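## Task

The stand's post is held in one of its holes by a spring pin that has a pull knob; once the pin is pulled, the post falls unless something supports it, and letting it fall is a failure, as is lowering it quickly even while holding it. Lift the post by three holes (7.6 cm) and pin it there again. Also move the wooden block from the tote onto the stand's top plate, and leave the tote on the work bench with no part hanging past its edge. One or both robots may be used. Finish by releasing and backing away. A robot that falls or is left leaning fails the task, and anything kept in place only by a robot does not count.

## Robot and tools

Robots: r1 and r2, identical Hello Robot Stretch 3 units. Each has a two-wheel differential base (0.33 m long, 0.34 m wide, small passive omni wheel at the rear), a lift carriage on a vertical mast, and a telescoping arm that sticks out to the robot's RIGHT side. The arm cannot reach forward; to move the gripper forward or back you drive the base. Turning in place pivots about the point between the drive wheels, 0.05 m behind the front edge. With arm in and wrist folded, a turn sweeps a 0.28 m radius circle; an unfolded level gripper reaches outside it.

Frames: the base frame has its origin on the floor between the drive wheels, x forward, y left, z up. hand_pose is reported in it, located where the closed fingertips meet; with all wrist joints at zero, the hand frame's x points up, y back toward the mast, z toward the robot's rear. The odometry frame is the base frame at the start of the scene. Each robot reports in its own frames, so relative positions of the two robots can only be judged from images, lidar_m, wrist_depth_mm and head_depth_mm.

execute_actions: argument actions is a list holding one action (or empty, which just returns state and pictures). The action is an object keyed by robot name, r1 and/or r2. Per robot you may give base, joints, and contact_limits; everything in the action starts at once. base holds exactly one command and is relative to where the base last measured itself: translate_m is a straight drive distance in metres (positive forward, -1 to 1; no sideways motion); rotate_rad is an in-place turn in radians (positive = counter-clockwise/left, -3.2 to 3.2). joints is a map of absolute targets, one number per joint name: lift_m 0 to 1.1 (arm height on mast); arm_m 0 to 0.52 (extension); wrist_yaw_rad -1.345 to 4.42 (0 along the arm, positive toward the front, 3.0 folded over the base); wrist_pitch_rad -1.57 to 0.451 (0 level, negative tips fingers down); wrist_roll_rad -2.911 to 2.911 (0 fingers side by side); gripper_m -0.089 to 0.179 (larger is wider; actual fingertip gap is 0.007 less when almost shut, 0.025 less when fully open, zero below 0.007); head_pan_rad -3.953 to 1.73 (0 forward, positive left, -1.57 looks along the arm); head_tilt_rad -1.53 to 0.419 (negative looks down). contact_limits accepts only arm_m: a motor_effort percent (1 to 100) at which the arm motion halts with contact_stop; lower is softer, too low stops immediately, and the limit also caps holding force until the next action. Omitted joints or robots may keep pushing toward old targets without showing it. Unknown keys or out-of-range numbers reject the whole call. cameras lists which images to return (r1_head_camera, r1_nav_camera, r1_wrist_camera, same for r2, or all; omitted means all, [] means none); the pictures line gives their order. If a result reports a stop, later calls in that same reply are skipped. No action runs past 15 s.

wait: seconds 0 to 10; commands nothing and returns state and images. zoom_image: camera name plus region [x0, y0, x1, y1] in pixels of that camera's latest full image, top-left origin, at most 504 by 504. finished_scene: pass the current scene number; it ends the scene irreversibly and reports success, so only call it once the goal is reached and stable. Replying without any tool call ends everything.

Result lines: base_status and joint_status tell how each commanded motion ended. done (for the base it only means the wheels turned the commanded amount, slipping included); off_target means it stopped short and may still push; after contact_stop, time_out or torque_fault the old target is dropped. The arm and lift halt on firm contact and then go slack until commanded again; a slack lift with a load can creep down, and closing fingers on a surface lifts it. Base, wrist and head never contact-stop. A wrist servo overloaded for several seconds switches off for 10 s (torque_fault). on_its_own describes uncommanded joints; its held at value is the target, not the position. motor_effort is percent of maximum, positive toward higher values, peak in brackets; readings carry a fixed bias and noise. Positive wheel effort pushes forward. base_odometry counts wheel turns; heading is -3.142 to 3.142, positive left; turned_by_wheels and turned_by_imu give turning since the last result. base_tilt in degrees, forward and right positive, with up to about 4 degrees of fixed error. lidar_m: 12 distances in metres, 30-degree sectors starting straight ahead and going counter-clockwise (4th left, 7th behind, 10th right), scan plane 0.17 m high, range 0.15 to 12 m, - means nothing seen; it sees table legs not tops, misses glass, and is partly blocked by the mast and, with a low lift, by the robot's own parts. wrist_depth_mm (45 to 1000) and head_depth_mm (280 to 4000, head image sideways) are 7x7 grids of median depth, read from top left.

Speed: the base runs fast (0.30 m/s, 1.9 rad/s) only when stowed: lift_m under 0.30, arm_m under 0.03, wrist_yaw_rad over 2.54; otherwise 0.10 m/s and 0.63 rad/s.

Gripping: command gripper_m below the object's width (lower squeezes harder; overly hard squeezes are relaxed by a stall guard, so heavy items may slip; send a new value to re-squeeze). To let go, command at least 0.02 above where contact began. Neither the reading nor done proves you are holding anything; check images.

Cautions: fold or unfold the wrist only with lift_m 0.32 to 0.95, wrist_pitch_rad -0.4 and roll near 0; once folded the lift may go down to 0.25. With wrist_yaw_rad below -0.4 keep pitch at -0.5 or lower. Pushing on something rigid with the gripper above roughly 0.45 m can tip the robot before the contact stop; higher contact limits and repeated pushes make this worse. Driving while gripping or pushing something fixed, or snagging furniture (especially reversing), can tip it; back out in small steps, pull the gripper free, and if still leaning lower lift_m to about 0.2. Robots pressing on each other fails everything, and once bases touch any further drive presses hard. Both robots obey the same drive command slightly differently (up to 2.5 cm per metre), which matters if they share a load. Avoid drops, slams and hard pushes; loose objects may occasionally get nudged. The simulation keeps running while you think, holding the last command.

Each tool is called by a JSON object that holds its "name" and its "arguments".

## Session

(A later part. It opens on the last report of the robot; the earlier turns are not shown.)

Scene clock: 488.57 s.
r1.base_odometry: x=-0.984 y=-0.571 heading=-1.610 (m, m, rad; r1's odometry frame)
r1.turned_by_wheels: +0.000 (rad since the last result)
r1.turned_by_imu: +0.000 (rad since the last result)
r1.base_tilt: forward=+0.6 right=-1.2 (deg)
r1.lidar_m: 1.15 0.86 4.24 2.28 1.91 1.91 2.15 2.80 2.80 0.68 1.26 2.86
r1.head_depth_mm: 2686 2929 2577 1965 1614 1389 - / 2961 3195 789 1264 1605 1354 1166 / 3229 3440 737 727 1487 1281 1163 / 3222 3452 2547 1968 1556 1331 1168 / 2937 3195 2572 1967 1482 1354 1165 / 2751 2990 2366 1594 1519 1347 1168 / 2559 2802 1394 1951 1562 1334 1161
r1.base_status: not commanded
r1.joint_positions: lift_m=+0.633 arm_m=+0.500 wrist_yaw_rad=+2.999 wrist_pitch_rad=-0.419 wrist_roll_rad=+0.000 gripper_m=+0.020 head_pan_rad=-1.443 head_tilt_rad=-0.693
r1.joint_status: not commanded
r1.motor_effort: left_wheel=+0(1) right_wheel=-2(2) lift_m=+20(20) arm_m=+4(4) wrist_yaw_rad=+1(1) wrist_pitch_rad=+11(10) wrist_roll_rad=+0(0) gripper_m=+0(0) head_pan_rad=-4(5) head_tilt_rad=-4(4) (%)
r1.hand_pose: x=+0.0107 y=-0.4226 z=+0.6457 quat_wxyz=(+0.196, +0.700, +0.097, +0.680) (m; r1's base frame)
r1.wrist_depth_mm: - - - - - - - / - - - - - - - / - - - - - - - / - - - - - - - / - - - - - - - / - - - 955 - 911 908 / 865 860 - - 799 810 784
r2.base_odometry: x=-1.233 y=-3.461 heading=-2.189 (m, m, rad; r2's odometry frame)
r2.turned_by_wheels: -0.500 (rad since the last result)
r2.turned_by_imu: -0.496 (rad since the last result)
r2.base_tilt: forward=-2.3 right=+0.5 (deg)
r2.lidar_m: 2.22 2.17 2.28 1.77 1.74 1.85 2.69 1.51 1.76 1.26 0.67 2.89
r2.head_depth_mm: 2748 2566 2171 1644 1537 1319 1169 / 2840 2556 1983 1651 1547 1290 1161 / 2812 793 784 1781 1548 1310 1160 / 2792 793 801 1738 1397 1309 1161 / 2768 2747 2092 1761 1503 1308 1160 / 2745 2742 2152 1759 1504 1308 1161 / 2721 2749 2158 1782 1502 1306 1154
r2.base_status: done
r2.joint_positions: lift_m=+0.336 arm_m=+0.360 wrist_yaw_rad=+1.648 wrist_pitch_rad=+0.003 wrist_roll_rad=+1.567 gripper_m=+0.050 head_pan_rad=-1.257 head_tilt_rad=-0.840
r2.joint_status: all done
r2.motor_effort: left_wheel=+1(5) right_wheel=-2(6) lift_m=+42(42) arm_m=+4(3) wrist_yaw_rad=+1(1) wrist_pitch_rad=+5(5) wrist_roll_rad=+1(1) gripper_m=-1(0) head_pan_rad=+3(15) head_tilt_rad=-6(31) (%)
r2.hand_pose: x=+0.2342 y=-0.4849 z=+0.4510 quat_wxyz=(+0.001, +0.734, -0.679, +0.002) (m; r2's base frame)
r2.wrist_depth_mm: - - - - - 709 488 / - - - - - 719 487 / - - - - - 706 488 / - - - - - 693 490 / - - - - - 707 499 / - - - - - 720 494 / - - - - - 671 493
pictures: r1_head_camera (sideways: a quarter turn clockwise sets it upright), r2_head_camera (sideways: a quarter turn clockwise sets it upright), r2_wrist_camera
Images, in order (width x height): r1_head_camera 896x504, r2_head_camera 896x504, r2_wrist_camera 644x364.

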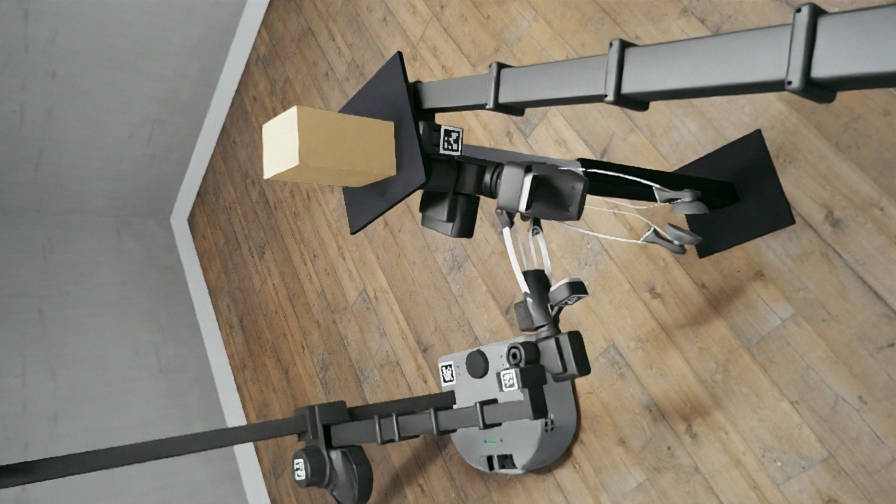

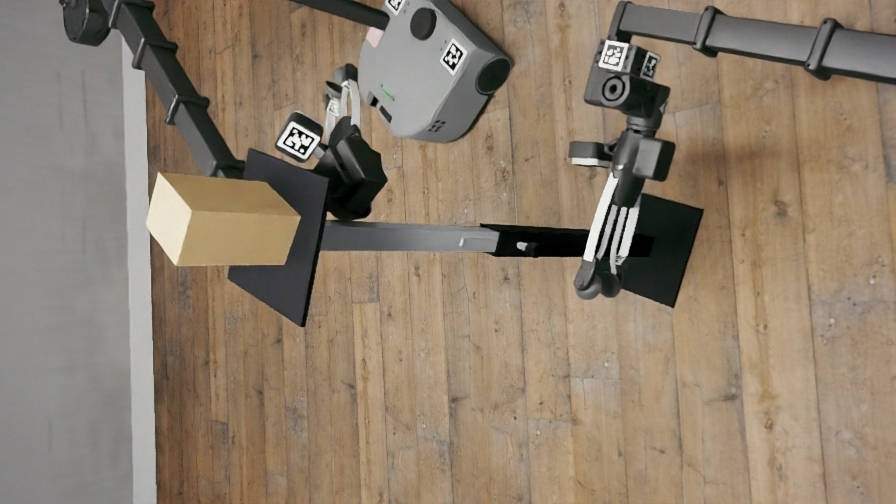

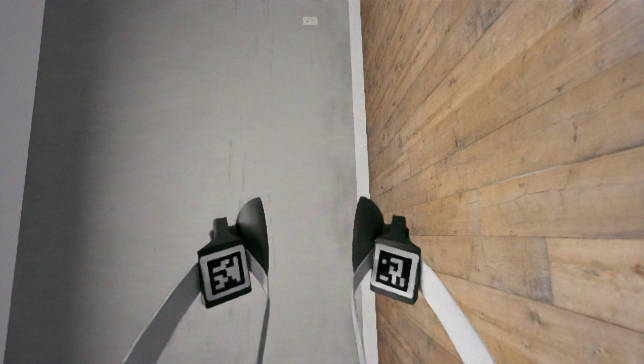

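{"name": "execute_actions", "arguments": {"actions": [{"r2":{"joints":{"arm_m":0.455},"contact_limits":{"arm_m":10}}}], "cameras": ["r2_wrist_camera","r2_head_camera"]}}

{"name": "zoom_image", "arguments": {"camera": "r2_head_camera", "region": [450, 170, 630, 320]}}

Scene clock: 496.63 s.
r1.base_odometry: x=-0.984 y=-0.571 heading=-1.610 (m, m, rad; r1's odometry frame)
r1.turned_by_wheels: +0.000 (rad since the last result)
r1.turned_by_imu: -0.001 (rad since the last result)
r1.base_tilt: forward=+0.5 right=-1.2 (deg)
r1.lidar_m: 1.15 0.86 4.23 2.28 1.91 1.91 2.14 2.81 2.80 0.68 1.26 2.86
r1.head_depth_mm: 2686 2890 2553 1988 1602 1388 - / 2936 3136 790 1273 1607 1356 1169 / 3224 3436 735 731 1484 1284 1168 / 3237 3462 2577 1969 1555 1331 1171 / 2968 3234 2567 1977 1050 1355 1167 / 2737 3044 2331 1619 1486 1345 1162 / 2524 2793 1398 1962 1548 1338 1160
r1.base_status: not commanded
r1.joint_positions: lift_m=+0.633 arm_m=+0.500 wrist_yaw_rad=+2.999 wrist_pitch_rad=-0.419 wrist_roll_rad=+0.000 gripper_m=+0.020 head_pan_rad=-1.443 head_tilt_rad=-0.693
r1.joint_status: not commanded
r1.motor_effort: left_wheel=+0(1) right_wheel=-2(2) lift_m=+20(21) arm_m=+4(3) wrist_yaw_rad=+1(1) wrist_pitch_rad=+10(10) wrist_roll_rad=+0(0) gripper_m=+0(0) head_pan_rad=-4(4) head_tilt_rad=-4(4) (%)
r1.hand_pose: x=+0.0107 y=-0.4226 z=+0.6457 quat_wxyz=(+0.196, +0.700, +0.097, +0.680) (m; r1's base frame)
r1.wrist_depth_mm: - - - - - - - / - - - - - - - / - - - - - - - / - - - - - - - / - - - - - - - / - 991 - 956 - 922 899 / 876 855 - - 821 816 786
r2.base_odometry: x=-1.233 y=-3.461 heading=-2.189 (m, m, rad; r2's odometry frame)
r2.turned_by_wheels: +0.000 (rad since the last result)
r2.turned_by_imu: +0.000 (rad since the last result)
r2.base_tilt: forward=-2.4 right=+0.5 (deg)
r2.lidar_m: 2.22 2.18 2.29 1.77 1.75 1.85 2.69 1.51 1.76 1.26 0.68 2.88
r2.head_depth_mm: 2768 2566 2166 1650 1482 1314 1150 / 2831 2571 1979 1643 1492 1312 1158 / 2783 794 784 1773 1477 1313 1157 / 2777 793 805 1730 1443 1313 1159 / 2740 2741 2075 1774 1509 1302 1160 / 2743 2715 2166 1771 1499 1301 1159 / 2719 2734 2160 1772 1508 1309 1159
r2.base_status: not commanded
r2.joint_positions: lift_m=+0.336 arm_m=+0.455 wrist_yaw_rad=+1.648 wrist_pitch_rad=+0.003 wrist_roll_rad=+1.567 gripper_m=+0.050 head_pan_rad=-1.257 head_tilt_rad=-0.840
r2.joint_status: all done
r2.motor_effort: left_wheel=+2(2) right_wheel=-2(2) lift_m=+43(42) arm_m=+4(5) wrist_yaw_rad=+0(1) wrist_pitch_rad=+6(5) wrist_roll_rad=+1(1) gripper_m=+0(0) head_pan_rad=+2(2) head_tilt_rad=-6(6) (%)
r2.contact_limits: arm_m 10 (drawing in: default 19, maximum 31; extending or still: default 26, maximum 43)
r2.hand_pose: x=+0.2342 y=-0.5798 z=+0.4510 quat_wxyz=(+0.001, +0.734, -0.679, +0.002) (m; r2's base frame)
r2.wrist_depth_mm: - 122 117 120 121 122 124 / 122 124 121 122 124 125 127 / - - 138 140 141 143 156 / - - - - - 717 491 / - - - - - 714 491 / - - - - - 717 507 / - - - - - 675 497
pictures: r2_head_camera (sideways: a quarter turn clockwise sets it upright), r2_wrist_camera
Images, in order (width x height): r2_head_camera 896x504, r2_wrist_camera 644x364.

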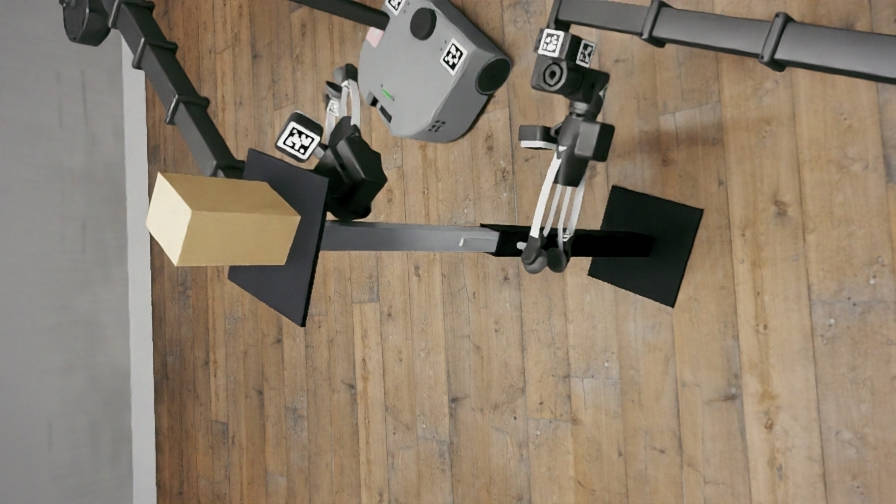

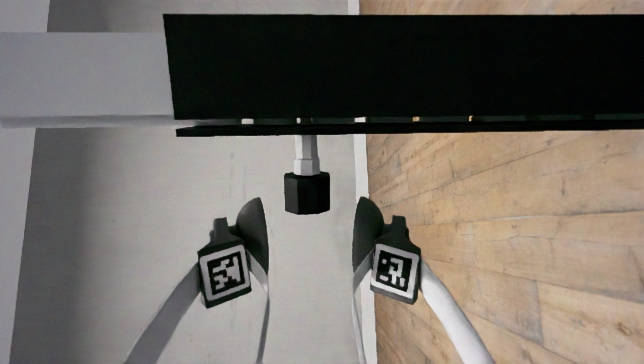

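Region (450, 170, 630, 320) of r2_head_camera's 896x504 image, scaled by 2.800, with more detail than that image has.

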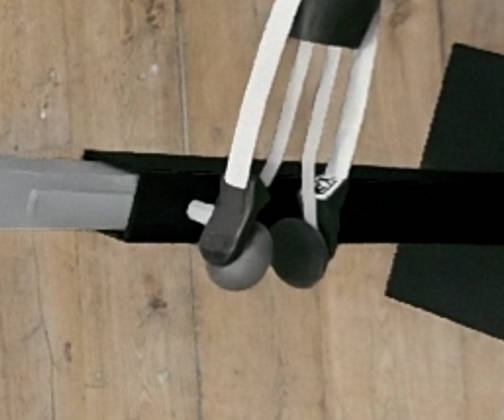

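{"name": "execute_actions", "arguments": {"actions": [{"r2":{"joints":{"arm_m":0.484},"contact_limits":{"arm_m":10}}}], "cameras": ["r2_wrist_camera"]}}

{"name": "execute_actions", "arguments": {"actions": [{"r2":{"joints":{"gripper_m":-0.025}}}], "cameras": ["r2_wrist_camera"]}}

Scene clock: 511.47 s.
r1.base_odometry: x=-0.984 y=-0.571 heading=-1.610 (m, m, rad; r1's odometry frame)
r1.turned_by_wheels: +0.000 (rad since the last result)
r1.turned_by_imu: -0.001 (rad since the last result)
r1.base_tilt: forward=+0.4 right=-1.1 (deg)
r1.lidar_m: 1.15 0.86 4.23 2.28 1.91 1.91 2.15 2.81 2.80 0.68 1.26 2.87
r1.head_depth_mm: 2694 2885 2528 1980 1608 1391 - / 2943 3201 788 1256 1592 1356 1168 / 3189 3426 735 729 1287 1284 1164 / 3193 3454 2573 1950 1577 1316 1165 / 2963 3249 2583 1984 1482 1325 1165 / 2729 3019 2363 1603 1476 1354 1163 / 2537 2766 1392 1962 1557 1340 1158
r1.base_status: not commanded
r1.joint_positions: lift_m=+0.633 arm_m=+0.500 wrist_yaw_rad=+2.999 wrist_pitch_rad=-0.419 wrist_roll_rad=+0.000 gripper_m=+0.020 head_pan_rad=-1.443 head_tilt_rad=-0.693
r1.joint_status: not commanded
r1.motor_effort: left_wheel=+1(1) right_wheel=-2(2) lift_m=+21(20) arm_m=+4(4) wrist_yaw_rad=+1(1) wrist_pitch_rad=+10(11) wrist_roll_rad=+0(0) gripper_m=+0(0) head_pan_rad=-4(4) head_tilt_rad=-4(4) (%)
r1.hand_pose: x=+0.0107 y=-0.4226 z=+0.6457 quat_wxyz=(+0.196, +0.700, +0.097, +0.680) (m; r1's base frame)
r1.wrist_depth_mm: - - - - - - - / - - - - - - - / - - - - - - - / - - - - - - - / - - - - - - - / - - - 961 - 917 904 / 861 844 - - 813 793 783
r2.base_odometry: x=-1.233 y=-3.461 heading=-2.189 (m, m, rad; r2's odometry frame)
r2.turned_by_wheels: +0.000 (rad since the last result)
r2.turned_by_imu: +0.000 (rad since the last result)
r2.base_tilt: forward=-2.4 right=+0.6 (deg)
r2.lidar_m: 2.22 2.18 2.28 1.77 1.75 1.84 2.70 1.52 1.76 1.26 0.68 2.89
r2.head_depth_mm: 2757 2561 2165 1629 1473 1312 1162 / 2813 2543 1983 1638 1442 1314 1158 / 2799 793 785 1779 1477 1312 1160 / 2797 791 803 1731 1416 1305 1154 / 2783 2732 2087 1767 1499 1304 1160 / 2741 2744 2140 1769 1501 1303 1159 / 2699 2756 2144 1769 1503 1306 1159
r2.base_status: not commanded
r2.joint_positions: lift_m=+0.336 arm_m=+0.484 wrist_yaw_rad=+1.648 wrist_pitch_rad=+0.003 wrist_roll_rad=+1.567 gripper_m=+0.050 head_pan_rad=-1.257 head_tilt_rad=-0.840
r2.joint_status: all done
r2.motor_effort: left_wheel=+1(1) right_wheel=-2(2) lift_m=+41(41) arm_m=+4(3) wrist_yaw_rad=+2(1) wrist_pitch_rad=+5(5) wrist_roll_rad=+1(1) gripper_m=+0(0) head_pan_rad=+2(2) head_tilt_rad=-5(6) (%)
r2.contact_limits: arm_m 10 (drawing in: default 19, maximum 31; extending or still: default 26, maximum 43)
r2.hand_pose: x=+0.2342 y=-0.6088 z=+0.4510 quat_wxyz=(+0.001, +0.734, -0.679, +0.002) (m; r2's base frame)
r2.wrist_depth_mm: - - - - - 685 475 / - - - - - 652 469 / 130 130 127 128 130 132 134 / 142 135 131 133 136 137 139 / - - - - - 716 492 / - - - - - 711 487 / - - - - - 703 499
pictures: r2_wrist_camera
Images, in order (width x height): r2_wrist_camera 644x364.

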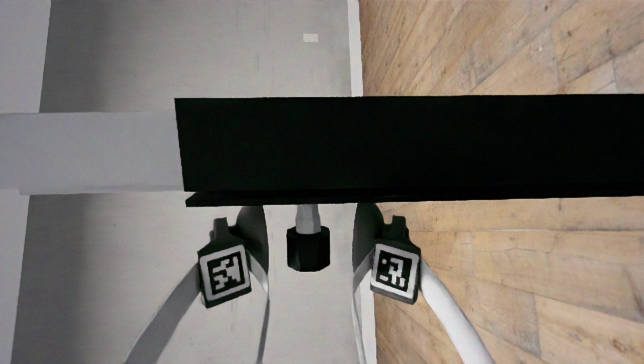

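Scene clock: 512.70 s.
r1.base_odometry: x=-0.984 y=-0.571 heading=-1.610 (m, m, rad; r1's odometry frame)
r1.turned_by_wheels: +0.000 (rad since the last result)
r1.turned_by_imu: +0.000 (rad since the last result)
r1.base_tilt: forward=+0.5 right=-1.2 (deg)
r1.lidar_m: 1.15 0.86 4.22 2.28 1.92 1.91 2.15 2.81 2.81 0.68 1.26 2.86
r1.head_depth_mm: 2691 2903 2598 1995 1599 1387 - / 2910 3198 788 1264 1619 1359 1171 / 3209 3393 735 726 1482 1284 1173 / 3233 3390 2560 1980 1589 1320 1168 / 2981 3217 2559 1970 1481 1329 1170 / 2781 3048 2343 1607 1482 1337 1164 / 2580 2735 1403 1938 1553 1340 1164
r1.base_status: not commanded
r1.joint_positions: lift_m=+0.633 arm_m=+0.500 wrist_yaw_rad=+2.999 wrist_pitch_rad=-0.419 wrist_roll_rad=+0.000 gripper_m=+0.020 head_pan_rad=-1.443 head_tilt_rad=-0.693
r1.joint_status: not commanded
r1.motor_effort: left_wheel=+1(1) right_wheel=-2(2) lift_m=+21(20) arm_m=+4(4) wrist_yaw_rad=+1(1) wrist_pitch_rad=+10(11) wrist_roll_rad=+0(0) gripper_m=+1(0) head_pan_rad=-4(4) head_tilt_rad=-3(4) (%)
r1.hand_pose: x=+0.0107 y=-0.4226 z=+0.6457 quat_wxyz=(+0.196, +0.700, +0.097, +0.680) (m; r1's base frame)
r1.wrist_depth_mm: - - - - - - - / - - - - - - - / - - - - - - - / - - - - - - - / - - - - - - - / - - - 955 - 918 883 / 870 867 - - 819 799 784
r2.base_odometry: x=-1.233 y=-3.461 heading=-2.189 (m, m, rad; r2's odometry frame)
r2.turned_by_wheels: +0.001 (rad since the last result)
r2.turned_by_imu: +0.001 (rad since the last result)
r2.base_tilt: forward=-2.3 right=+0.6 (deg)
r2.lidar_m: 2.22 2.18 2.28 1.77 1.75 1.84 2.69 1.52 1.77 1.26 0.68 2.88
r2.head_depth_mm: 2785 2572 2157 1632 1476 1328 1161 / 2824 2546 1992 1655 1442 1315 1161 / 2803 792 783 1780 1477 1309 1160 / 2796 791 802 1724 1437 1310 1157 / 2750 2747 2089 1769 1503 1309 1154 / 2769 2750 2166 1770 1495 1310 1158 / 2748 2736 2128 1763 1507 1300 1156
r2.base_status: not commanded
r2.joint_positions: lift_m=+0.336 arm_m=+0.484 wrist_yaw_rad=+1.646 wrist_pitch_rad=+0.005 wrist_roll_rad=+1.567 gripper_m=-0.024 head_pan_rad=-1.257 head_tilt_rad=-0.840
r2.joint_status: all done
r2.motor_effort: left_wheel=+7(7) right_wheel=-12(12) lift_m=+42(43) arm_m=+4(4) wrist_yaw_rad=+2(2) wrist_pitch_rad=+4(5) wrist_roll_rad=+0(0) gripper_m=-17(92) head_pan_rad=+3(2) head_tilt_rad=-6(6) (%)
r2.hand_pose: x=+0.2343 y=-0.6092 z=+0.4516 quat_wxyz=(+0.000, +0.733, -0.680, +0.003) (m; r2's base frame)
r2.wrist_depth_mm: - - - - - 723 487 / - - - - - 665 465 / 129 130 126 127 129 131 132 / 142 134 130 132 134 136 137 / - - - 152 - 704 494 / - - - - - 733 495 / - - - - - 734 507
pictures: r2_wrist_camera
Images, in order (width x height): r2_wrist_camera 644x364.

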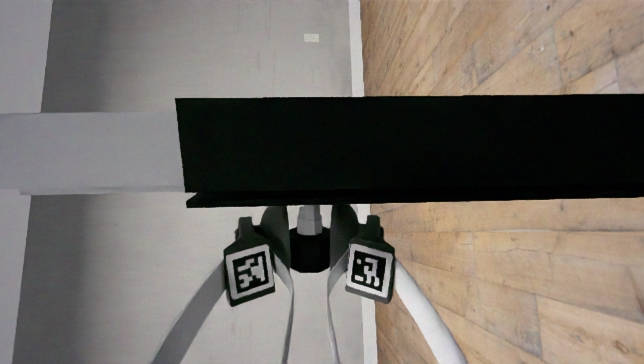

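{"name": "execute_actions", "arguments": {"actions": [{"r2":{"joints":{"gripper_m":0.04}}}], "cameras": []}}

{"name": "execute_actions", "arguments": {"actions": [{"r2":{"base":{"translate_m":-0.008},"joints":{"arm_m":0.486},"contact_limits":{"arm_m":10}}}], "cameras": []}}

{"name": "execute_actions", "arguments": {"actions": [{"r2":{"joints":{"gripper_m":-0.08}}}], "cameras": ["r2_wrist_camera"]}}

{"name": "execute_actions", "arguments": {"actions": [{"r2":{"joints":{"arm_m":0.466,"gripper_m":-0.086},"contact_limits":{"arm_m":30}}}], "cameras": ["r2_wrist_camera"]}}

{"name": "execute_actions", "arguments": {"actions": [{"r1":{"joints":{"lift_m":0.645}},"r2":{"joints":{"arm_m":0.466,"gripper_m":-0.08},"contact_limits":{"arm_m":30}}}], "cameras": ["r2_wrist_camera"]}}

{"name": "execute_actions", "arguments": {"actions": [{"r1":{"joints":{"lift_m":0.697}},"r2":{"joints":{"arm_m":0.466,"gripper_m":-0.086},"contact_limits":{"arm_m":30}}}], "cameras": ["r2_wrist_camera","r2_head_camera"]}}

Scene clock: 537.77 s.
r1.base_odometry: x=-0.984 y=-0.571 heading=-1.610 (m, m, rad; r1's odometry frame)
r1.turned_by_wheels: +0.000 (rad since the last result)
r1.turned_by_imu: -0.001 (rad since the last result)
r1.base_tilt: forward=+0.5 right=-1.1 (deg)
r1.lidar_m: 1.15 0.86 4.24 2.28 1.91 1.91 2.15 2.81 2.80 0.68 1.26 2.86
r1.head_depth_mm: 2714 2923 2573 1974 1596 1382 - / 2926 3169 787 1268 1603 1355 1171 / 3231 3404 735 726 1286 1282 1174 / 3235 3399 2540 1966 1596 1313 1166 / 2972 3261 2555 1966 1486 1314 1159 / 2788 3063 2354 1616 1487 1342 1163 / 2554 2784 1401 1957 1551 1340 1158
r1.base_status: not commanded
r1.joint_positions: lift_m=+0.633 arm_m=+0.500 wrist_yaw_rad=+2.999 wrist_pitch_rad=-0.419 wrist_roll_rad=+0.000 gripper_m=+0.020 head_pan_rad=-1.443 head_tilt_rad=-0.693
r1.joint_status: not commanded
r1.motor_effort: left_wheel=+1(1) right_wheel=-2(2) lift_m=+20(20) arm_m=+4(4) wrist_yaw_rad=+1(1) wrist_pitch_rad=+10(11) wrist_roll_rad=+0(0) gripper_m=+0(1) head_pan_rad=-4(3) head_tilt_rad=-4(4) (%)
r1.hand_pose: x=+0.0107 y=-0.4226 z=+0.6457 quat_wxyz=(+0.196, +0.700, +0.097, +0.680) (m; r1's base frame)
r1.wrist_depth_mm: - - - - - - - / - - - - - - - / - - - - - - - / - - - - - - - / - - - - - - - / - 997 - 950 - 926 899 / 870 842 - - 813 806 791
r2.base_odometry: x=-1.233 y=-3.461 heading=-2.189 (m, m, rad; r2's odometry frame)
r2.turned_by_wheels: +0.000 (rad since the last result)
r2.turned_by_imu: +0.000 (rad since the last result)
r2.base_tilt: forward=-2.4 right=+0.5 (deg)
r2.lidar_m: 2.22 2.18 2.28 1.77 1.75 1.85 2.70 1.52 1.76 1.26 0.68 2.88
r2.head_depth_mm: 2744 2584 2162 1645 1481 1313 1163 / 2842 2584 1995 1634 1451 1308 1160 / 2797 794 785 1779 1480 1309 1159 / 2769 791 802 1738 1422 1316 1161 / 2770 2766 2077 1776 1509 1315 1157 / 2734 2747 2156 1768 1505 1299 1156 / 2732 2760 2154 1782 1504 1315 1156
r2.base_status: not commanded
r2.joint_positions: lift_m=+0.336 arm_m=+0.484 wrist_yaw_rad=+1.647 wrist_pitch_rad=+0.004 wrist_roll_rad=+1.567 gripper_m=+0.040 head_pan_rad=-1.257 head_tilt_rad=-0.840
r2.joint_status: all done
r2.motor_effort: left_wheel=+3(7) right_wheel=-3(12) lift_m=+42(43) arm_m=+4(4) wrist_yaw_rad=+2(3) wrist_pitch_rad=+5(5) wrist_roll_rad=+1(1) gripper_m=-1(79) head_pan_rad=+2(2) head_tilt_rad=-6(6) (%)
r2.hand_pose: x=+0.2342 y=-0.6089 z=+0.4512 quat_wxyz=(+0.000, +0.734, -0.679, +0.003) (m; r2's base frame)
r2.wrist_depth_mm: - - - - - 689 489 / - - - - - 667 463 / 130 130 126 128 130 132 134 / 143 135 132 133 135 137 138 / - - - - - 720 493 / - - - - - 719 502 / - - - - - 706 500
pictures: none
No camera images: the call's "cameras" was empty. Leave "cameras" out to get every camera's image.

Scene clock: 538.63 s.
r1.base_odometry: x=-0.984 y=-0.571 heading=-1.610 (m, m, rad; r1's odometry frame)
r1.turned_by_wheels: +0.000 (rad since the last result)
r1.turned_by_imu: +0.000 (rad since the last result)
r1.base_tilt: forward=+0.6 right=-1.2 (deg)
r1.lidar_m: 1.15 0.86 4.26 2.29 1.91 1.91 2.15 2.82 2.80 0.68 1.26 2.86
r1.head_depth_mm: 2719 2923 2605 1975 1600 1394 - / 2918 3126 791 1266 1596 1355 1173 / 3195 3410 735 729 1287 1282 1170 / 3238 3497 2562 1981 1603 1323 1163 / 2981 3285 2540 1972 1485 1317 1165 / 2768 3052 2451 1621 1473 1349 1158 / 2545 2738 1397 1917 1554 1344 1160
r1.base_status: not commanded
r1.joint_positions: lift_m=+0.633 arm_m=+0.500 wrist_yaw_rad=+2.999 wrist_pitch_rad=-0.419 wrist_roll_rad=+0.000 gripper_m=+0.020 head_pan_rad=-1.443 head_tilt_rad=-0.693
r1.joint_status: not commanded
r1.motor_effort: left_wheel=+0(1) right_wheel=-2(2) lift_m=+21(20) arm_m=+4(4) wrist_yaw_rad=+1(1) wrist_pitch_rad=+10(11) wrist_roll_rad=+0(0) gripper_m=+1(1) head_pan_rad=-4(3) head_tilt_rad=-4(4) (%)
r1.hand_pose: x=+0.0107 y=-0.4226 z=+0.6457 quat_wxyz=(+0.196, +0.700, +0.097, +0.680) (m; r1's base frame)
r1.wrist_depth_mm: - - - - - - - / - - - - - - - / - - - - - - - / - - - - - - - / - - - - - - - / - 979 - 944 - 929 887 / 878 843 - - 814 804 789
r2.base_odometry: x=-1.228 y=-3.454 heading=-2.189 (m, m, rad; r2's odometry frame)
r2.turned_by_wheels: +0.000 (rad since the last result)
r2.turned_by_imu: +0.000 (rad since the last result)
r2.base_tilt: forward=-2.3 right=+0.6 (deg)
r2.lidar_m: 2.23 2.18 2.28 1.77 1.75 1.84 2.68 1.51 1.76 1.26 0.68 2.89
r2.head_depth_mm: 2742 2555 2172 1648 1478 1311 1161 / 2811 2577 1989 1643 1449 1313 1158 / 2831 889 795 1776 1467 1305 1156 / 2798 681 793 1692 1433 1309 1155 / 2758 2779 2106 1775 1513 1303 1154 / 2769 2768 2146 1778 1504 1307 1158 / 2720 2746 2148 1770 1506 1309 1158
r2.base_status: done
r2.joint_positions: lift_m=+0.336 arm_m=+0.486 wrist_yaw_rad=+1.647 wrist_pitch_rad=+0.004 wrist_roll_rad=+1.567 gripper_m=+0.040 head_pan_rad=-1.257 head_tilt_rad=-0.840
r2.joint_status: all done
r2.motor_effort: left_wheel=+1(3) right_wheel=-2(5) lift_m=+41(42) arm_m=+4(3) wrist_yaw_rad=+1(2) wrist_pitch_rad=+5(5) wrist_roll_rad=+1(1) gripper_m=+0(0) head_pan_rad=+2(3) head_tilt_rad=-6(5) (%)
r2.contact_limits: arm_m 10 (drawing in: default 19, maximum 31; extending or still: default 26, maximum 43)
r2.hand_pose: x=+0.2342 y=-0.6109 z=+0.4512 quat_wxyz=(+0.001, +0.734, -0.679, +0.003) (m; r2's base frame)
r2.wrist_depth_mm: - - - - - 702 492 / - - - - - 706 469 / 138 139 134 136 139 140 141 / 150 143 140 142 144 145 148 / - - - - - 713 494 / - - - - - 714 492 / - - - - - 724 502
pictures: none
No camera images: the call's "cameras" was empty. Leave "cameras" out to get every camera's image.

Scene clock: 540.33 s.
r1.base_odometry: x=-0.984 y=-0.571 heading=-1.610 (m, m, rad; r1's odometry frame)
r1.turned_by_wheels: +0.000 (rad since the last result)
r1.turned_by_imu: +0.000 (rad since the last result)
r1.base_tilt: forward=+0.6 right=-1.2 (deg)
r1.lidar_m: 1.15 0.86 4.21 2.29 1.91 1.91 2.15 2.81 2.80 0.68 1.26 2.87
r1.head_depth_mm: 2668 2948 2570 1991 1602 1382 - / 2949 3161 786 1270 1625 1357 1167 / 3172 3432 735 728 1288 1279 1164 / 3223 3472 2596 1969 1606 1318 1170 / 3003 3269 2560 1964 1489 1314 1163 / 2736 3010 2451 1615 1486 1346 1166 / 2571 2692 1403 1902 1553 1341 1163
r1.base_status: not commanded
r1.joint_positions: lift_m=+0.633 arm_m=+0.500 wrist_yaw_rad=+2.999 wrist_pitch_rad=-0.419 wrist_roll_rad=+0.000 gripper_m=+0.020 head_pan_rad=-1.443 head_tilt_rad=-0.693
r1.joint_status: not commanded
r1.motor_effort: left_wheel=+1(1) right_wheel=-2(2) lift_m=+20(20) arm_m=+3(3) wrist_yaw_rad=+1(1) wrist_pitch_rad=+10(10) wrist_roll_rad=+0(0) gripper_m=+1(1) head_pan_rad=-5(5) head_tilt_rad=-4(3) (%)
r1.hand_pose: x=+0.0107 y=-0.4226 z=+0.6457 quat_wxyz=(+0.196, +0.700, +0.097, +0.680) (m; r1's base frame)
r1.wrist_depth_mm: - - - - - - - / - - - - - - - / - - - - - - - / - - - - - - - / - - - - - - - / - 987 - 937 - 922 912 / 863 846 - - 823 793 790
r2.base_odometry: x=-1.228 y=-3.454 heading=-2.189 (m, m, rad; r2's odometry frame)
r2.turned_by_wheels: +0.000 (rad since the last result)
r2.turned_by_imu: +0.000 (rad since the last result)
r2.base_tilt: forward=-2.4 right=+0.6 (deg)
r2.lidar_m: 2.22 2.19 2.28 1.76 1.74 1.84 2.67 1.51 1.76 1.26 0.68 2.89
r2.head_depth_mm: 2766 2560 2166 1632 1473 1314 1165 / 2841 2568 1974 1637 1448 1304 1160 / 2793 890 792 1778 1473 1315 1159 / 2778 681 791 1684 1436 1315 1159 / 2781 2751 2091 1778 1501 1308 1158 / 2753 2762 2141 1763 1509 1310 1158 / 2720 2766 2165 1768 1501 1302 1157
r2.base_status: not commanded
r2.joint_positions: lift_m=+0.336 arm_m=+0.486 wrist_yaw_rad=+1.647 wrist_pitch_rad=+0.004 wrist_roll_rad=+1.567 gripper_m=-0.079 head_pan_rad=-1.257 head_tilt_rad=-0.840
r2.joint_status: all done
r2.motor_effort: left_wheel=+1(1) right_wheel=-1(2) lift_m=+42(42) arm_m=+3(4) wrist_yaw_rad=+2(1) wrist_pitch_rad=+5(6) wrist_roll_rad=+1(1) gripper_m=-35(100) head_pan_rad=+2(2) head_tilt_rad=-6(6) (%)
r2.hand_pose: x=+0.2342 y=-0.6110 z=+0.4513 quat_wxyz=(+0.000, +0.734, -0.680, +0.003) (m; r2's base frame)
r2.wrist_depth_mm: - - - - - 715 483 / - - - - - 719 485 / 137 139 134 137 138 140 142 / 151 142 140 140 143 145 147 / - - - 160 - 723 495 / - - - - - 727 496 / - - - - - 725 501
pictures: r2_wrist_camera
Images, in order (width x height): r2_wrist_camera 644x364.

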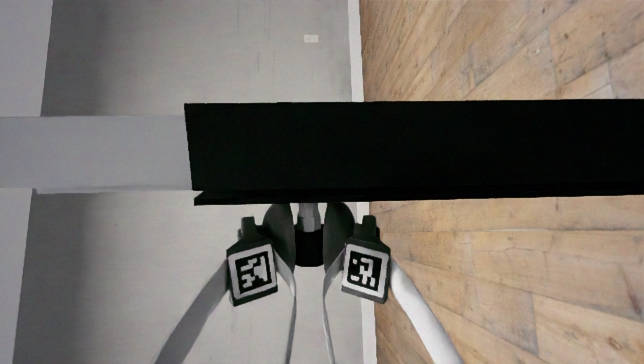

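Scene clock: 541.37 s.
r1.base_odometry: x=-0.984 y=-0.571 heading=-1.610 (m, m, rad; r1's odometry frame)
r1.turned_by_wheels: +0.000 (rad since the last result)
r1.turned_by_imu: +0.000 (rad since the last result)
r1.base_tilt: forward=+0.6 right=-1.2 (deg)
r1.lidar_m: 1.15 0.86 4.21 2.29 1.91 1.91 2.15 2.81 2.79 0.68 1.26 2.86
r1.head_depth_mm: 2676 2930 2585 1982 1623 1391 - / 2925 3149 788 1263 1605 1360 1170 / 3161 3444 737 725 1480 1285 1169 / 3241 3420 2536 1978 1579 1332 1163 / 2972 3254 2577 1978 1026 1348 1163 / 2787 3042 2420 1616 1492 1336 1160 / 2526 2745 1408 1901 1551 1342 1166
r1.base_status: not commanded
r1.joint_positions: lift_m=+0.633 arm_m=+0.500 wrist_yaw_rad=+2.999 wrist_pitch_rad=-0.419 wrist_roll_rad=+0.000 gripper_m=+0.020 head_pan_rad=-1.443 head_tilt_rad=-0.693
r1.joint_status: not commanded
r1.motor_effort: left_wheel=+1(0) right_wheel=-2(2) lift_m=+20(20) arm_m=+4(4) wrist_yaw_rad=+1(1) wrist_pitch_rad=+10(11) wrist_roll_rad=+0(0) gripper_m=+0(0) head_pan_rad=-4(4) head_tilt_rad=-3(4) (%)
r1.hand_pose: x=+0.0107 y=-0.4226 z=+0.6457 quat_wxyz=(+0.196, +0.700, +0.097, +0.680) (m; r1's base frame)
r1.wrist_depth_mm: - - - - - - - / - - - - - - - / - - - - - - - / - - - - - - - / - - - - - - - / - 998 - 961 - 914 907 / 870 865 - - 816 803 791
r2.base_odometry: x=-1.228 y=-3.454 heading=-2.190 (m, m, rad; r2's odometry frame)
r2.turned_by_wheels: +0.000 (rad since the last result)
r2.turned_by_imu: +0.000 (rad since the last result)
r2.base_tilt: forward=-2.4 right=+0.5 (deg)
r2.lidar_m: 2.23 2.19 2.28 1.76 1.75 1.84 2.69 1.51 1.76 1.26 0.68 2.89
r2.head_depth_mm: 2750 2537 2159 1643 1493 1313 1157 / 2839 2562 1975 1642 1446 1309 1162 / 2812 892 792 1781 1476 1311 1161 / 2775 682 791 1696 1425 1303 1158 / 2755 2753 2095 1769 1501 1310 1160 / 2799 2745 2145 1770 1506 1310 1156 / 2756 2729 2148 1766 1502 1307 1156
r2.base_status: not commanded
r2.joint_positions: lift_m=+0.336 arm_m=+0.467 wrist_yaw_rad=+1.589 wrist_pitch_rad=+0.004 wrist_roll_rad=+1.567 gripper_m=-0.081 head_pan_rad=-1.257 head_tilt_rad=-0.840
r2.joint_status: gripper_m off_target (ended at -0.081, target -0.086); the others done
r2.on_its_own: wrist_yaw_rad is at rest, and its effort (+37) is outside its rest range (-12 to +12)
r2.motor_effort: left_wheel=-5(4) right_wheel=+4(4) lift_m=+42(42) arm_m=-9(12) wrist_yaw_rad=+37(37) wrist_pitch_rad=+5(5) wrist_roll_rad=+2(0) gripper_m=-35(73) head_pan_rad=+2(2) head_tilt_rad=-6(6) (%)
r2.contact_limits: arm_m 30 (drawing in: default 19, maximum 31; extending or still: default 26, maximum 43)
r2.hand_pose: x=+0.2349 y=-0.6071 z=+0.4513 quat_wxyz=(+0.001, +0.714, -0.701, +0.003) (m; r2's base frame)
r2.wrist_depth_mm: - - - - - 696 484 / - - - - - 669 469 / 141 141 138 140 142 143 145 / - 154 143 145 154 152 150 / - - - 160 - 721 492 / - - - - - 715 500 / - - - - - 713 495
pictures: r2_wrist_camera
Images, in order (width x height): r2_wrist_camera 644x364.

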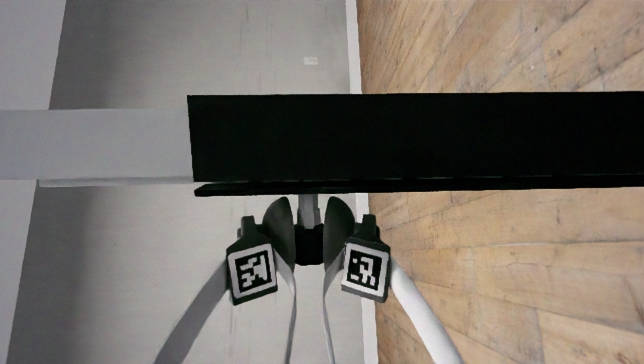

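Scene clock: 542.40 s.
r1.base_odometry: x=-0.984 y=-0.571 heading=-1.610 (m, m, rad; r1's odometry frame)
r1.turned_by_wheels: +0.000 (rad since the last result)
r1.turned_by_imu: +0.000 (rad since the last result)
r1.base_tilt: forward=+0.5 right=-1.2 (deg)
r1.lidar_m: 1.15 0.86 4.23 2.28 1.91 1.91 2.16 2.81 2.80 0.67 1.26 2.87
r1.head_depth_mm: 2679 2901 2592 1998 1601 1386 - / 2925 3115 787 1802 1594 1357 1168 / 3255 3444 735 728 1487 1273 1167 / 3169 3462 2546 1977 1579 1328 1163 / 2992 3244 2519 1970 1022 1345 1165 / 2771 3019 2446 1633 1478 1353 1167 / 2564 2736 1394 1902 1556 1344 1165
r1.base_status: not commanded
r1.joint_positions: lift_m=+0.634 arm_m=+0.500 wrist_yaw_rad=+2.999 wrist_pitch_rad=-0.418 wrist_roll_rad=+0.000 gripper_m=+0.020 head_pan_rad=-1.443 head_tilt_rad=-0.693
r1.joint_status: lift_m contact_stop (moved +0.001 of +0.012)
r1.on_its_own: lift_m is slack since a contact_stop, until your next command for it (your +0.645 is given up)
r1.motor_effort: left_wheel=+1(0) right_wheel=-2(2) lift_m=+23(54) arm_m=+3(4) wrist_yaw_rad=+1(1) wrist_pitch_rad=+10(10) wrist_roll_rad=+0(0) gripper_m=+0(1) head_pan_rad=-5(5) head_tilt_rad=-4(3) (%)
r1.hand_pose: x=+0.0107 y=-0.4226 z=+0.6468 quat_wxyz=(+0.196, +0.700, +0.097, +0.680) (m; r1's base frame)
r1.wrist_depth_mm: - - - - - - - / - - - - - - - / - - - - - - - / - - - - - - - / - - - - - - - / - - - 957 - 938 898 / 885 854 - - 807 794 774
r2.base_odometry: x=-1.228 y=-3.454 heading=-2.190 (m, m, rad; r2's odometry frame)
r2.turned_by_wheels: +0.000 (rad since the last result)
r2.turned_by_imu: +0.000 (rad since the last result)
r2.base_tilt: forward=-2.4 right=+0.6 (deg)
r2.lidar_m: 2.22 2.19 2.28 1.77 1.75 1.84 2.68 1.51 1.76 1.26 0.68 2.88
r2.head_depth_mm: 2737 2560 2181 1641 1493 1314 1158 / 2810 2575 1987 1642 1450 1309 1159 / 2807 888 792 1782 1470 1318 1161 / 2757 681 792 1692 1434 1305 1159 / 2751 2739 2032 1783 1501 1305 1164 / 2755 2750 2148 1762 1501 1305 1157 / 2723 2745 2160 1768 1500 1312 1162
r2.base_status: not commanded
r2.joint_positions: lift_m=+0.336 arm_m=+0.466 wrist_yaw_rad=+1.572 wrist_pitch_rad=+0.004 wrist_roll_rad=+1.567 gripper_m=-0.075 head_pan_rad=-1.257 head_tilt_rad=-0.840
r2.joint_status: gripper_m off_target (ended at -0.075, target -0.080); the others done
r2.on_its_own: wrist_yaw_rad is held at +1.572, not at your +1.650, by its stall guard, which is not easing now
r2.motor_effort: left_wheel=-2(4) right_wheel=+4(4) lift_m=+42(42) arm_m=-4(9) wrist_yaw_rad=+1(38) wrist_pitch_rad=+5(5) wrist_roll_rad=+1(1) gripper_m=-33(36) head_pan_rad=+2(2) head_tilt_rad=-6(6) (%)
r2.contact_limits: arm_m 30 (drawing in: default 19, maximum 31; extending or still: default 26, maximum 43)
r2.hand_pose: x=+0.2350 y=-0.6112 z=+0.4513 quat_wxyz=(+0.001, +0.707, -0.707, +0.003) (m; r2's base frame)
r2.wrist_depth_mm: - - - - - 714 480 / - - - - - 658 470 / 142 142 139 141 142 144 146 / 152 145 142 143 145 149 151 / - - - 160 - 733 489 / - - - - - 725 504 / - - - - - 741 496
pictures: r2_wrist_camera
Images, in order (width x height): r2_wrist_camera 644x364.

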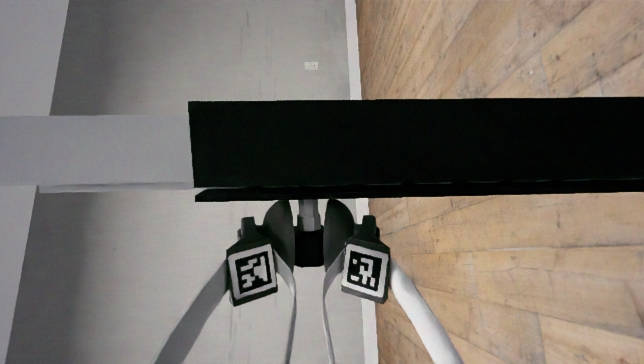

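not run: a stop came earlier in this reply.

{"name": "execute_actions", "arguments": {"actions": []}}

Scene clock: 565.70 s.
r1.base_odometry: x=-0.984 y=-0.571 heading=-1.610 (m, m, rad; r1's odometry frame)
r1.turned_by_wheels: +0.000 (rad since the last result)
r1.turned_by_imu: -0.002 (rad since the last result)
r1.base_tilt: forward=+0.5 right=-1.2 (deg)
r1.lidar_m: 1.15 0.86 4.25 2.29 1.91 1.91 2.15 2.81 2.80 0.68 1.26 2.87
r1.head_depth_mm: 2672 2915 2536 1991 1609 1384 - / 2944 3163 789 1794 1614 1353 1172 / 3246 3412 735 729 1476 1284 1169 / 3216 3440 2588 1965 1568 1335 1168 / 2946 3248 2547 1939 1025 1349 1162 / 2752 3054 2467 1616 1469 1346 1162 / 2554 2810 1408 1889 1552 1349 1169
r1.base_status: not commanded
r1.joint_positions: lift_m=+0.634 arm_m=+0.500 wrist_yaw_rad=+2.999 wrist_pitch_rad=-0.418 wrist_roll_rad=+0.000 gripper_m=+0.020 head_pan_rad=-1.443 head_tilt_rad=-0.693
r1.joint_status: lift_m contact_stop (moved +0.001 of +0.012)
r1.on_its_own: lift_m is slack since a contact_stop, until your next command for it (your +0.645 is given up)
r1.motor_effort: left_wheel=+1(0) right_wheel=-1(2) lift_m=+24(54) arm_m=+3(4) wrist_yaw_rad=+1(1) wrist_pitch_rad=+10(10) wrist_roll_rad=+0(0) gripper_m=+1(1) head_pan_rad=-5(5) head_tilt_rad=-3(3) (%)
r1.hand_pose: x=+0.0107 y=-0.4226 z=+0.6468 quat_wxyz=(+0.196, +0.700, +0.097, +0.680) (m; r1's base frame)
r1.wrist_depth_mm: - - - - - - - / - - - - - - - / - - - - - - - / - - - - - - - / - - - - - - - / - - - 968 - 911 906 / 874 857 - - 816 811 786
r2.base_odometry: x=-1.228 y=-3.454 heading=-2.190 (m, m, rad; r2's odometry frame)
r2.turned_by_wheels: +0.000 (rad since the last result)
r2.turned_by_imu: +0.001 (rad since the last result)
r2.base_tilt: forward=-2.5 right=+0.6 (deg)
r2.lidar_m: 2.23 2.19 2.28 1.77 1.75 1.84 2.68 1.51 1.76 1.26 0.68 2.89
r2.head_depth_mm: 2740 2548 2157 1631 1482 1312 1161 / 2836 2558 1980 1643 1443 1314 1155 / 2811 893 792 1783 1481 1309 1159 / 2801 681 792 1686 1432 1309 1158 / 2773 2775 2040 1776 1515 1313 1154 / 2764 2726 2158 1764 1498 1304 1151 / 2719 2753 2142 1766 1509 1309 1153
r2.base_status: not commanded
r2.joint_positions: lift_m=+0.336 arm_m=+0.466 wrist_yaw_rad=+1.572 wrist_pitch_rad=+0.004 wrist_roll_rad=+1.567 gripper_m=-0.036 head_pan_rad=-1.257 head_tilt_rad=-0.840
r2.joint_status: gripper_m off_target (ended at -0.075, target -0.080); the others done
r2.on_its_own: wrist_yaw_rad is held at +1.572, not at your +1.650, by its stall guard, which is not easing now; gripper_m is held at -0.037, not at your -0.080, by its stall guard, which is not easing now
r2.motor_effort: left_wheel=-2(4) right_wheel=+4(4) lift_m=+41(42) arm_m=-4(9) wrist_yaw_rad=+1(38) wrist_pitch_rad=+5(5) wrist_roll_rad=+1(1) gripper_m=-19(36) head_pan_rad=+2(2) head_tilt_rad=-6(6) (%)
r2.contact_limits: arm_m 30 (drawing in: default 19, maximum 31; extending or still: default 26, maximum 43)
r2.hand_pose: x=+0.2350 y=-0.6111 z=+0.4513 quat_wxyz=(+0.001, +0.707, -0.707, +0.003) (m; r2's base frame)
r2.wrist_depth_mm: - - - - - 701 486 / - - - - - 667 470 / 141 141 139 140 142 144 146 / - 145 143 143 146 148 150 / - - - 161 - 715 500 / - - - - - 731 500 / - - - - - 737 500
pictures: r1_head_camera (sideways: a quarter turn clockwise sets it upright), r1_nav_camera (sideways: a quarter turn counterclockwise sets it upright), r1_wrist_camera, r2_head_camera (sideways: a quarter turn clockwise sets it upright), r2_nav_camera (sideways: a quarter turn counterclockwise sets it upright), r2_wrist_camera
Images, in order (width x height): r1_head_camera 896x504, r1_nav_camera 672x504, r1_wrist_camera 644x364, r2_head_camera 896x504, r2_nav_camera 672x504, r2_wrist_camera 644x364.

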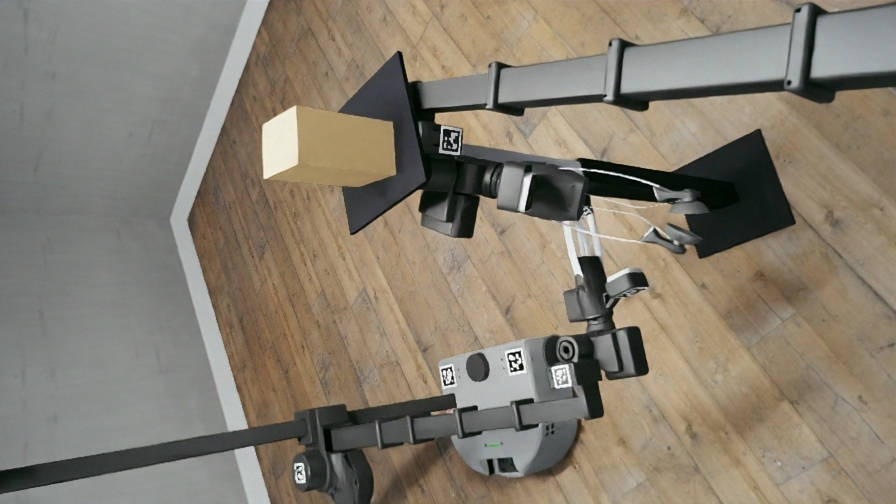

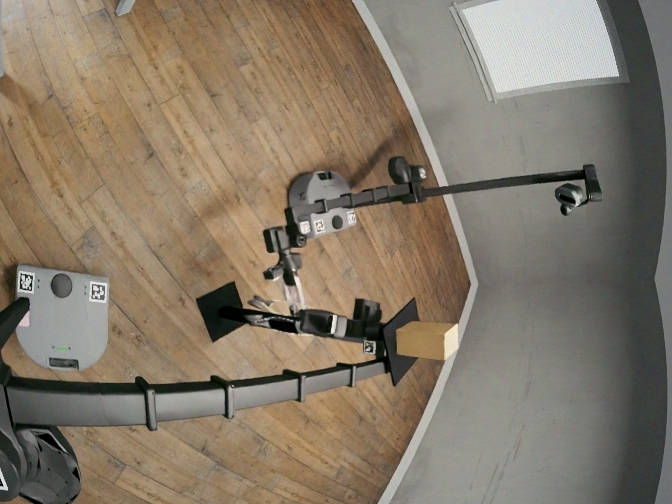

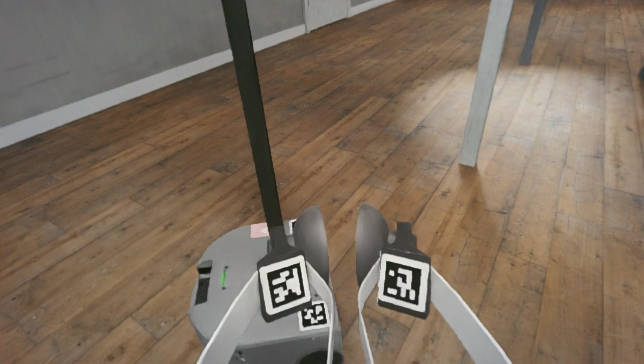

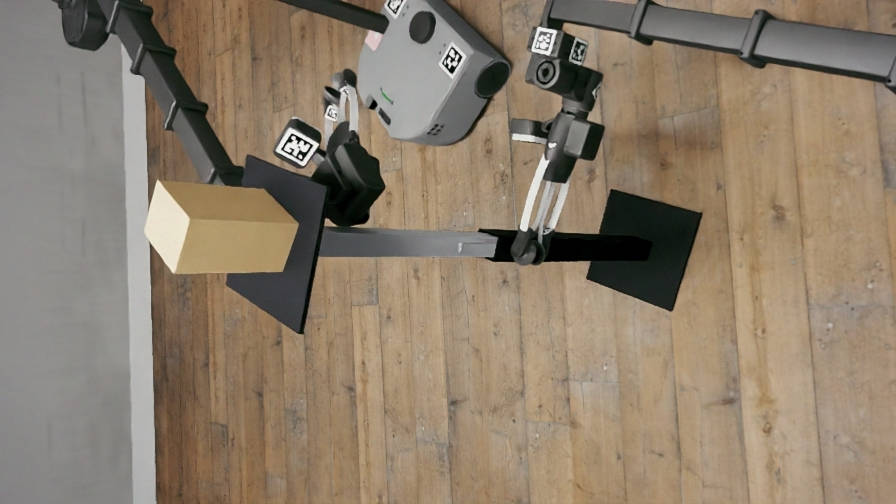

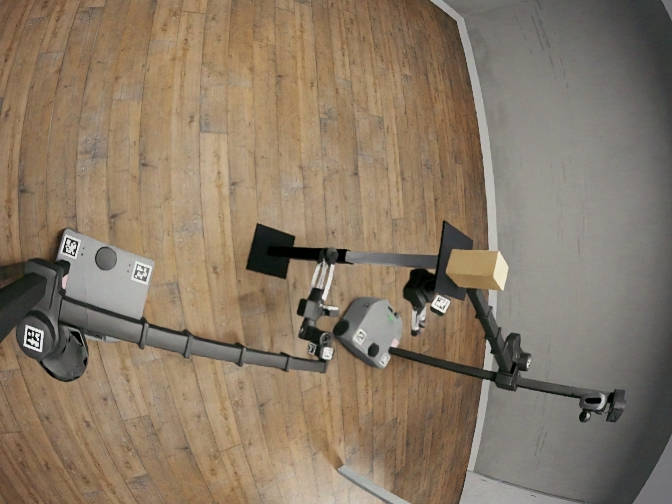

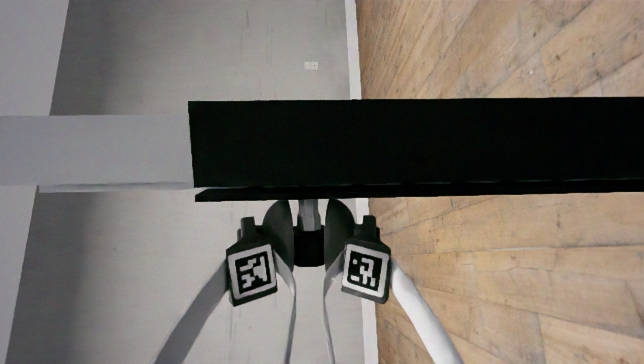

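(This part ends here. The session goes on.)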